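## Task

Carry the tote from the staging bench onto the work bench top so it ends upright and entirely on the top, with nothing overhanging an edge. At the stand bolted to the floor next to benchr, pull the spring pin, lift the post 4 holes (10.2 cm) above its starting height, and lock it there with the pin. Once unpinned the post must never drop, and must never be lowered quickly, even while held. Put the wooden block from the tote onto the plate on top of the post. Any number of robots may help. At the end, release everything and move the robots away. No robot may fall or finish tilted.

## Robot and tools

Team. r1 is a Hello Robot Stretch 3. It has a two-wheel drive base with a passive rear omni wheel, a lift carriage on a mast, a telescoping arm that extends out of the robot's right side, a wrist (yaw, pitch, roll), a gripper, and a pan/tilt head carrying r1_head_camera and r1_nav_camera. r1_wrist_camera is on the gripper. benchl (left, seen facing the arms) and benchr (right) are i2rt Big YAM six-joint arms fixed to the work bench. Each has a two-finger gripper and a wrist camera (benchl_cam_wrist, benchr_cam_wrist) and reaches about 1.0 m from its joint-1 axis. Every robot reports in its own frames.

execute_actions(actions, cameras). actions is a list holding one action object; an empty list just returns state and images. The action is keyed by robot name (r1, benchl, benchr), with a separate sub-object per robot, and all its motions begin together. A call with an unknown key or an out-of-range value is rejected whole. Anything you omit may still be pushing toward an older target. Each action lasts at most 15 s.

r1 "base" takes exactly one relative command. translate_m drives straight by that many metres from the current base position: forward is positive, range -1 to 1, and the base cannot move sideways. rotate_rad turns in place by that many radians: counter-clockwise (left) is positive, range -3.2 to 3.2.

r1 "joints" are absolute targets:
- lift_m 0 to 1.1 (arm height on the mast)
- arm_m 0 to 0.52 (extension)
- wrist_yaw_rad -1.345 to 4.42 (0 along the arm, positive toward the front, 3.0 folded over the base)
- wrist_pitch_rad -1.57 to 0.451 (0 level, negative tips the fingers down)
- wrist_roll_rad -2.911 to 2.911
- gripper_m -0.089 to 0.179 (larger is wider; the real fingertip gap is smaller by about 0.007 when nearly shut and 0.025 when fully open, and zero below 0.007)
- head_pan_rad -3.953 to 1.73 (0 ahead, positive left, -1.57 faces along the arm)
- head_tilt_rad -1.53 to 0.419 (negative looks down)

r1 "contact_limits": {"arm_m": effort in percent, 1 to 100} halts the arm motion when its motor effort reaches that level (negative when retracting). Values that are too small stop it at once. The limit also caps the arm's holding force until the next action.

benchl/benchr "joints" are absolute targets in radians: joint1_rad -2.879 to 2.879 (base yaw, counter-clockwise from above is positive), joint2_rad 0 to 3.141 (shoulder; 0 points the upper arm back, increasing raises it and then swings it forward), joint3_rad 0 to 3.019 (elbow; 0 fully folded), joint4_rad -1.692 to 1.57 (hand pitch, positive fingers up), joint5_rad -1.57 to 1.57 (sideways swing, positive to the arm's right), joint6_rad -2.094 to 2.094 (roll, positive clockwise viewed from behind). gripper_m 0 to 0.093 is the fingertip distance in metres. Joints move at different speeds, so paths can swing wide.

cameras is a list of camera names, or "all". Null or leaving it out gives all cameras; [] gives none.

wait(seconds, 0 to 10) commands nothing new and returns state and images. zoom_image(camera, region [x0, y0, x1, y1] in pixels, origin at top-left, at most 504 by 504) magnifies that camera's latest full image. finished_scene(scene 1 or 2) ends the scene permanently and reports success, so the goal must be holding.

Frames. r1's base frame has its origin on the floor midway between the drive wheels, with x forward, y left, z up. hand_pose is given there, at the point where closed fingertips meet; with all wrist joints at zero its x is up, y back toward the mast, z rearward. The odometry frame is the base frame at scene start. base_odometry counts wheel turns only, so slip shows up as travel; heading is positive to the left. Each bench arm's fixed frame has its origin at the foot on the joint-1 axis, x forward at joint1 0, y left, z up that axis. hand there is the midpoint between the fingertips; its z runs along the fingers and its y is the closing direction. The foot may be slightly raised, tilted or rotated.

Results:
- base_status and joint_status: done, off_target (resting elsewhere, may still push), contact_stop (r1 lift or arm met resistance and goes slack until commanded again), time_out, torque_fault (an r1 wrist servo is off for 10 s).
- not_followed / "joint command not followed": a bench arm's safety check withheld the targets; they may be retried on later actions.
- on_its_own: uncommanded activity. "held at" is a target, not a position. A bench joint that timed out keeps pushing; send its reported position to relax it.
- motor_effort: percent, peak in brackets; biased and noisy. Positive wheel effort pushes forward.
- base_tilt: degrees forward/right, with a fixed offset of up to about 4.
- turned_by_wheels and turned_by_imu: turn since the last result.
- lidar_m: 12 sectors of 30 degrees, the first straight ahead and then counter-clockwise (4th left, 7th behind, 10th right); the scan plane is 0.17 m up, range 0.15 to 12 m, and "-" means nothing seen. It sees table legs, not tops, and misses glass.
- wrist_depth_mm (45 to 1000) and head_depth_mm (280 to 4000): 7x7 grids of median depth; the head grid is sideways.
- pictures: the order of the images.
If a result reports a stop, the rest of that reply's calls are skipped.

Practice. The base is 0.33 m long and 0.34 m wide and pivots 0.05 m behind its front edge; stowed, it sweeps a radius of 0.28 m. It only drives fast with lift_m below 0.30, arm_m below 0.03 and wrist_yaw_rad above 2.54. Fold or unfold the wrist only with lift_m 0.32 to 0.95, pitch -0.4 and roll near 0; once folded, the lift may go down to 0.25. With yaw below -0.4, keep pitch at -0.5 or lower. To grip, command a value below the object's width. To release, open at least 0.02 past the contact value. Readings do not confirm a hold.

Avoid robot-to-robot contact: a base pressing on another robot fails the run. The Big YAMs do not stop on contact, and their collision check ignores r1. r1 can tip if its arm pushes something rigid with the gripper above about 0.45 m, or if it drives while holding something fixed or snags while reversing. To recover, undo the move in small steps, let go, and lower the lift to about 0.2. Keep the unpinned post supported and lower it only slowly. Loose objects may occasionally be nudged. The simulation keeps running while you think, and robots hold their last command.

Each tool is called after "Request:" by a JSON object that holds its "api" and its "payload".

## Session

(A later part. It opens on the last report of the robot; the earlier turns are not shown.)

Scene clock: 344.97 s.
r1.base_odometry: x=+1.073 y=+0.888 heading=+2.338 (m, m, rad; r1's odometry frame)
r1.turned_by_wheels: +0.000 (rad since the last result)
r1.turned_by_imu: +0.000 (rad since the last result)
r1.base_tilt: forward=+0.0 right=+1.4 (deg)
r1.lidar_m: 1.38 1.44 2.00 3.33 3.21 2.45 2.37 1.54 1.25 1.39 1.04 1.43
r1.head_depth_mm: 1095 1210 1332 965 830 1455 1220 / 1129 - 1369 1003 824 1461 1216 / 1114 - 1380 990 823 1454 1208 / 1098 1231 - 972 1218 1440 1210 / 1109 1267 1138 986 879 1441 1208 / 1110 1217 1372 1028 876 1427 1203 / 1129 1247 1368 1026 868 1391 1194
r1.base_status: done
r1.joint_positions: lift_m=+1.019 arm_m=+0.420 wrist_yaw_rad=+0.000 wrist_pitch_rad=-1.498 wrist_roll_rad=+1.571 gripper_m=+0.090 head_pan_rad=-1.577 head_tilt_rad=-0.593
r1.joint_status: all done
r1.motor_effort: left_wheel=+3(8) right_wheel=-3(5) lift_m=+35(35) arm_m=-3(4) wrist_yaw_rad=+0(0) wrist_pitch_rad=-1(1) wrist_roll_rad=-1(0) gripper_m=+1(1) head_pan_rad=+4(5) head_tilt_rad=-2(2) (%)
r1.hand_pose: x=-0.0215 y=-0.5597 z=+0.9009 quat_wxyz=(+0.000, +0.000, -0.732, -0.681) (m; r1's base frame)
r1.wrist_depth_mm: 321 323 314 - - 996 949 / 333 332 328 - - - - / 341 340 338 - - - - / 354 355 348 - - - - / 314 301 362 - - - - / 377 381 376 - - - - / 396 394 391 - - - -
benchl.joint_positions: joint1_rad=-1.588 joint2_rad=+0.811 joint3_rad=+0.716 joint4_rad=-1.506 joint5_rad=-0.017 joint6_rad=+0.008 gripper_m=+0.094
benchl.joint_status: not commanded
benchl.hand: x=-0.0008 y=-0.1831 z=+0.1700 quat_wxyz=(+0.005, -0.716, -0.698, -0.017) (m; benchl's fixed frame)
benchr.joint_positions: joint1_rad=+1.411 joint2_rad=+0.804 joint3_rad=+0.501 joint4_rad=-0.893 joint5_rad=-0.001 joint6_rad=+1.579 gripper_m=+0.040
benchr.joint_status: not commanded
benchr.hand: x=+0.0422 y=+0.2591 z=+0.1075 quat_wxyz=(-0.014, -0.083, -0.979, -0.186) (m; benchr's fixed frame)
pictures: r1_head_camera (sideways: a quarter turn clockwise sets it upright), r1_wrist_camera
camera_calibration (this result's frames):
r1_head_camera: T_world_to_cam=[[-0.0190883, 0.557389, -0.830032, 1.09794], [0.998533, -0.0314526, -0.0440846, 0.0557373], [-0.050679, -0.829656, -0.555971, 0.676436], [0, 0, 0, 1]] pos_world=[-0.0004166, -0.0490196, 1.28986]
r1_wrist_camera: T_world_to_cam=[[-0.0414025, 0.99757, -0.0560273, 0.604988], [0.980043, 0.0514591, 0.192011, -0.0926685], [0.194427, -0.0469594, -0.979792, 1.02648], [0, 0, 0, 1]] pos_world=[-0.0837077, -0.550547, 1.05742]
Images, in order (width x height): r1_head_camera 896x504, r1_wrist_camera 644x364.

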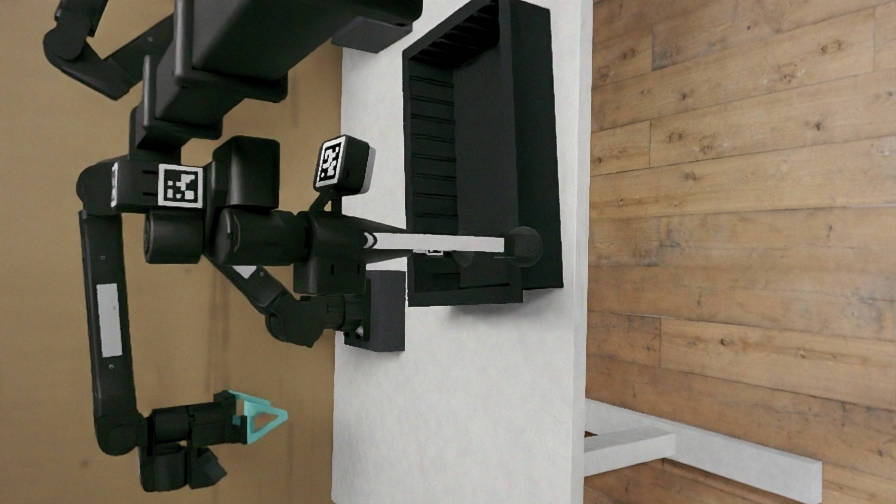

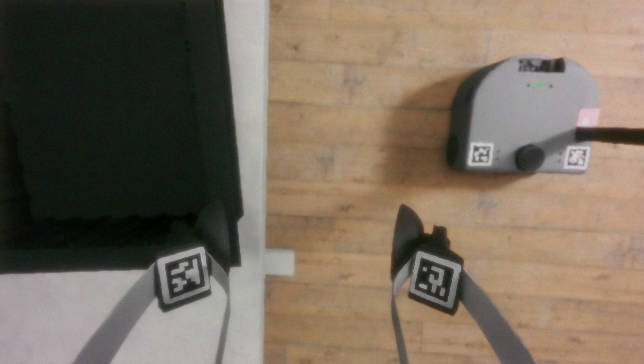

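Request:
{"api": "execute_actions", "payload": {"actions": [{"r1":{"joints":{"arm_m":0.4,"gripper_m":0}}}], "cameras": []}}

Request:
{"api": "execute_actions", "payload": {"actions": [{"r1":{"joints":{"lift_m":0.9}}}], "cameras": []}}

Request:
{"api": "execute_actions", "payload": {"actions": [{"r1":{"joints":{"arm_m":0.505}}}], "cameras": []}}

Request:
{"api": "execute_actions", "payload": {"actions": [{"r1":{"joints":{"arm_m":0.25}}}], "cameras": ["r1_head_camera","r1_nav_camera"]}}

Scene clock: 347.20 s.
r1.base_odometry: x=+1.073 y=+0.888 heading=+2.338 (m, m, rad; r1's odometry frame)
r1.turned_by_wheels: +0.000 (rad since the last result)
r1.turned_by_imu: +0.000 (rad since the last result)
r1.base_tilt: forward=-0.1 right=+1.4 (deg)
r1.lidar_m: 1.38 1.43 2.00 3.34 3.19 2.45 2.37 1.54 1.25 1.39 1.03 1.43
r1.head_depth_mm: 1101 1211 1334 965 831 1456 1213 / 1126 - 1401 1003 827 1451 1219 / 1112 - 1398 992 822 1452 1212 / 1098 1229 - 980 811 1443 1213 / 1119 1268 1141 991 876 1424 1198 / 1106 1208 1376 1030 872 1436 1202 / 1131 1245 1373 1024 871 1398 1194
r1.base_status: not commanded
r1.joint_positions: lift_m=+1.019 arm_m=+0.400 wrist_yaw_rad=+0.000 wrist_pitch_rad=-1.498 wrist_roll_rad=+1.571 gripper_m=+0.000 head_pan_rad=-1.577 head_tilt_rad=-0.593
r1.joint_status: all done
r1.motor_effort: left_wheel=+3(3) right_wheel=-3(3) lift_m=+35(35) arm_m=-3(5) wrist_yaw_rad=+0(0) wrist_pitch_rad=-1(1) wrist_roll_rad=+0(0) gripper_m=-1(78) head_pan_rad=+4(4) head_tilt_rad=-2(2) (%)
r1.hand_pose: x=-0.0215 y=-0.5397 z=+0.9009 quat_wxyz=(+0.000, +0.000, -0.732, -0.681) (m; r1's base frame)
r1.wrist_depth_mm: 324 319 321 982 - 989 974 / 332 330 333 - - - - / 345 342 337 - - - - / 355 352 350 - - - - / 309 296 357 - - - - / 377 383 373 - - - - / 393 393 395 - - - -
benchl.joint_positions: joint1_rad=-1.588 joint2_rad=+0.811 joint3_rad=+0.716 joint4_rad=-1.506 joint5_rad=-0.017 joint6_rad=+0.008 gripper_m=+0.094
benchl.joint_status: not commanded
benchl.hand: x=-0.0008 y=-0.1831 z=+0.1700 quat_wxyz=(+0.005, -0.716, -0.698, -0.017) (m; benchl's fixed frame)
benchr.joint_positions: joint1_rad=+1.411 joint2_rad=+0.804 joint3_rad=+0.501 joint4_rad=-0.893 joint5_rad=-0.001 joint6_rad=+1.579 gripper_m=+0.040
benchr.joint_status: not commanded
benchr.hand: x=+0.0422 y=+0.2591 z=+0.1075 quat_wxyz=(-0.014, -0.083, -0.979, -0.186) (m; benchr's fixed frame)
pictures: none
No camera images: the call's "cameras" was empty. Leave "cameras" out to get every camera's image.

Scene clock: 349.13 s.
r1.base_odometry: x=+1.073 y=+0.888 heading=+2.338 (m, m, rad; r1's odometry frame)
r1.turned_by_wheels: +0.000 (rad since the last result)
r1.turned_by_imu: +0.000 (rad since the last result)
r1.base_tilt: forward=-0.1 right=+1.3 (deg)
r1.lidar_m: 1.38 1.44 2.00 3.34 3.18 2.45 2.37 1.54 1.24 1.39 1.04 1.42
r1.head_depth_mm: 1095 1218 1371 1138 - 1405 1206 / 1130 1268 1373 - 829 1450 1218 / 1113 1271 - 971 820 1458 1209 / 1103 1230 1376 - 809 1448 1207 / 1110 1269 1142 992 880 1437 1202 / 1119 1209 1370 1033 875 1430 1197 / 1127 1255 1373 1027 870 1386 1188
r1.base_status: not commanded
r1.joint_positions: lift_m=+0.901 arm_m=+0.400 wrist_yaw_rad=+0.000 wrist_pitch_rad=-1.498 wrist_roll_rad=+1.571 gripper_m=+0.000 head_pan_rad=-1.577 head_tilt_rad=-0.593
r1.joint_status: all done
r1.motor_effort: left_wheel=+3(3) right_wheel=-3(3) lift_m=+15(33) arm_m=-3(3) wrist_yaw_rad=+0(0) wrist_pitch_rad=-1(1) wrist_roll_rad=+0(1) gripper_m=-3(0) head_pan_rad=+4(4) head_tilt_rad=-2(2) (%)
r1.hand_pose: x=-0.0215 y=-0.5397 z=+0.7819 quat_wxyz=(+0.000, +0.000, -0.732, -0.681) (m; r1's base frame)
r1.wrist_depth_mm: 152 205 919 894 891 885 893 / 130 202 924 917 928 - - / 133 201 944 937 955 - - / 137 199 985 974 978 - 976 / 144 196 - - - - - / 181 208 252 - - - - / 154 248 - - - - -
benchl.joint_positions: joint1_rad=-1.588 joint2_rad=+0.811 joint3_rad=+0.716 joint4_rad=-1.506 joint5_rad=-0.017 joint6_rad=+0.008 gripper_m=+0.094
benchl.joint_status: not commanded
benchl.hand: x=-0.0008 y=-0.1831 z=+0.1700 quat_wxyz=(+0.005, -0.716, -0.698, -0.017) (m; benchl's fixed frame)
benchr.joint_positions: joint1_rad=+1.411 joint2_rad=+0.804 joint3_rad=+0.501 joint4_rad=-0.893 joint5_rad=-0.001 joint6_rad=+1.579 gripper_m=+0.040
benchr.joint_status: not commanded
benchr.hand: x=+0.0422 y=+0.2591 z=+0.1075 quat_wxyz=(-0.014, -0.083, -0.979, -0.186) (m; benchr's fixed frame)
pictures: none
No camera images: the call's "cameras" was empty. Leave "cameras" out to get every camera's image.

Scene clock: 351.13 s.
r1.base_odometry: x=+1.073 y=+0.888 heading=+2.338 (m, m, rad; r1's odometry frame)
r1.turned_by_wheels: +0.000 (rad since the last result)
r1.turned_by_imu: +0.000 (rad since the last result)
r1.base_tilt: forward=-0.1 right=+1.4 (deg)
r1.lidar_m: 1.38 1.44 1.99 3.34 3.20 2.44 2.37 1.54 1.24 1.39 1.04 1.43
r1.head_depth_mm: 1095 1214 1380 1106 - 1414 1200 / 1129 1267 1376 - 834 1452 1215 / 1109 1252 - 995 838 1449 1211 / 1095 1219 1376 970 842 1446 1209 / 1110 1266 1144 996 877 1436 1200 / 1115 1221 1376 1029 875 1429 1206 / 1129 1249 1375 1025 868 1394 1192
r1.base_status: not commanded
r1.joint_positions: lift_m=+0.901 arm_m=+0.505 wrist_yaw_rad=+0.000 wrist_pitch_rad=-1.501 wrist_roll_rad=+1.571 gripper_m=+0.000 head_pan_rad=-1.577 head_tilt_rad=-0.593
r1.joint_status: all done
r1.motor_effort: left_wheel=+3(3) right_wheel=-3(3) lift_m=+14(14) arm_m=+3(3) wrist_yaw_rad=+0(0) wrist_pitch_rad=+0(1) wrist_roll_rad=+0(0) gripper_m=-2(2) head_pan_rad=+4(4) head_tilt_rad=-2(2) (%)
r1.hand_pose: x=-0.0215 y=-0.6432 z=+0.7819 quat_wxyz=(+0.000, +0.000, -0.731, -0.682) (m; r1's base frame)
r1.wrist_depth_mm: 208 205 125 207 908 912 884 / 215 211 129 213 909 942 - / 221 216 132 219 944 952 - / 227 225 137 227 946 951 995 / 235 234 141 - - - - / 205 212 169 243 - - - / 163 166 151 251 - - -
benchl.joint_positions: joint1_rad=-1.588 joint2_rad=+0.811 joint3_rad=+0.716 joint4_rad=-1.506 joint5_rad=-0.017 joint6_rad=+0.008 gripper_m=+0.094
benchl.joint_status: not commanded
benchl.hand: x=-0.0008 y=-0.1831 z=+0.1700 quat_wxyz=(+0.005, -0.716, -0.698, -0.017) (m; benchl's fixed frame)
benchr.joint_positions: joint1_rad=+1.411 joint2_rad=+0.804 joint3_rad=+0.501 joint4_rad=-0.893 joint5_rad=-0.001 joint6_rad=+1.579 gripper_m=+0.040
benchr.joint_status: not commanded
benchr.hand: x=+0.0422 y=+0.2591 z=+0.1075 quat_wxyz=(-0.014, -0.083, -0.979, -0.186) (m; benchr's fixed frame)
pictures: none
No camera images: the call's "cameras" was empty. Leave "cameras" out to get every camera's image.

Scene clock: 354.23 s.
r1.base_odometry: x=+1.073 y=+0.888 heading=+2.338 (m, m, rad; r1's odometry frame)
r1.turned_by_wheels: +0.000 (rad since the last result)
r1.turned_by_imu: +0.000 (rad since the last result)
r1.base_tilt: forward=-0.1 right=+1.4 (deg)
r1.lidar_m: 1.38 1.44 1.99 3.34 3.20 2.44 2.37 1.54 1.25 1.39 1.03 1.42
r1.head_depth_mm: 1102 1208 1377 1114 - 1412 1190 / 1128 1272 1388 - 1632 1445 1215 / 1114 1265 1397 - 1628 1455 1210 / 1098 1234 1372 989 - 1423 1205 / 1116 1268 1145 995 879 1440 1209 / 1114 1213 1373 1026 875 1432 1206 / 1125 1251 1375 1025 870 1392 1193
r1.base_status: not commanded
r1.joint_positions: lift_m=+0.901 arm_m=+0.250 wrist_yaw_rad=+0.000 wrist_pitch_rad=-1.499 wrist_roll_rad=+1.571 gripper_m=+0.000 head_pan_rad=-1.577 head_tilt_rad=-0.593
r1.joint_status: all done
r1.motor_effort: left_wheel=+3(3) right_wheel=-3(3) lift_m=+15(15) arm_m=-3(4) wrist_yaw_rad=+0(1) wrist_pitch_rad=+0(0) wrist_roll_rad=+0(0) gripper_m=-2(2) head_pan_rad=+4(4) head_tilt_rad=-2(2) (%)
r1.hand_pose: x=-0.0215 y=-0.3894 z=+0.7819 quat_wxyz=(+0.000, +0.000, -0.732, -0.682) (m; r1's base frame)
r1.wrist_depth_mm: 938 899 920 909 885 901 868 / 959 963 949 904 921 - 891 / 987 997 980 941 941 - 943 / - 996 998 998 996 988 944 / - - - - 991 - 985 / - - - - - - - / 786 - - - - - -
benchl.joint_positions: joint1_rad=-1.588 joint2_rad=+0.811 joint3_rad=+0.716 joint4_rad=-1.506 joint5_rad=-0.017 joint6_rad=+0.008 gripper_m=+0.094
benchl.joint_status: not commanded
benchl.hand: x=-0.0008 y=-0.1831 z=+0.1700 quat_wxyz=(+0.005, -0.716, -0.698, -0.017) (m; benchl's fixed frame)
benchr.joint_positions: joint1_rad=+1.411 joint2_rad=+0.804 joint3_rad=+0.501 joint4_rad=-0.893 joint5_rad=-0.001 joint6_rad=+1.579 gripper_m=+0.040
benchr.joint_status: not commanded
benchr.hand: x=+0.0422 y=+0.2591 z=+0.1075 quat_wxyz=(-0.014, -0.083, -0.979, -0.186) (m; benchr's fixed frame)
pictures: r1_head_camera (sideways: a quarter turn clockwise sets it upright), r1_nav_camera (sideways: a quarter turn counterclockwise sets it upright)
camera_calibration (this result's frames):
r1_head_camera: T_world_to_cam=[[-0.0190882, 0.557389, -0.830032, 1.09794], [0.998533, -0.0314528, -0.0440846, 0.0557374], [-0.0506791, -0.829655, -0.555971, 0.676437], [0, 0, 0, 1]] pos_world=[-0.000416606, -0.0490196, 1.28986]
r1_nav_camera: T_world_to_cam=[[-0.0496103, -0.576792, 0.815383, -1.01199], [-0.99846, 0.0489211, -0.0261431, 0.0892071], [-0.0248103, -0.815425, -0.578331, 0.709653], [0, 0, 0, 1]] pos_world=[0.0564712, -0.0094041, 1.23791]
Images, in order (width x height): r1_head_camera 896x504, r1_nav_camera 672x504.

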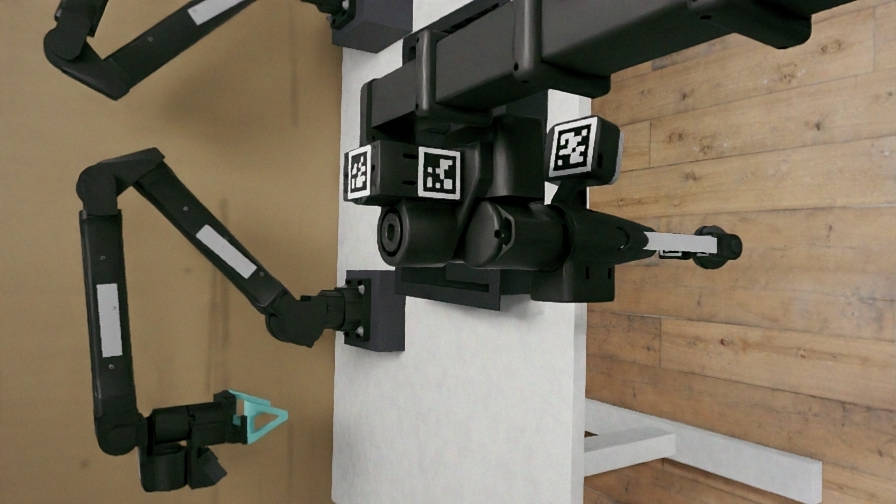

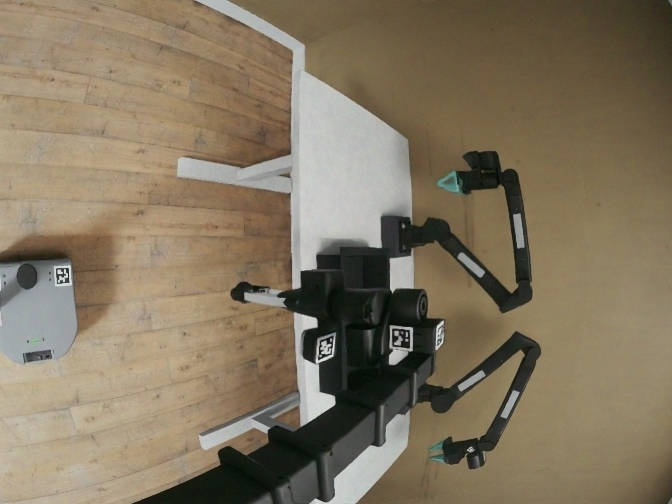

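Request:
{"api": "finished_scene", "payload": {"scene": 1}}

The scene is finished: the task was done.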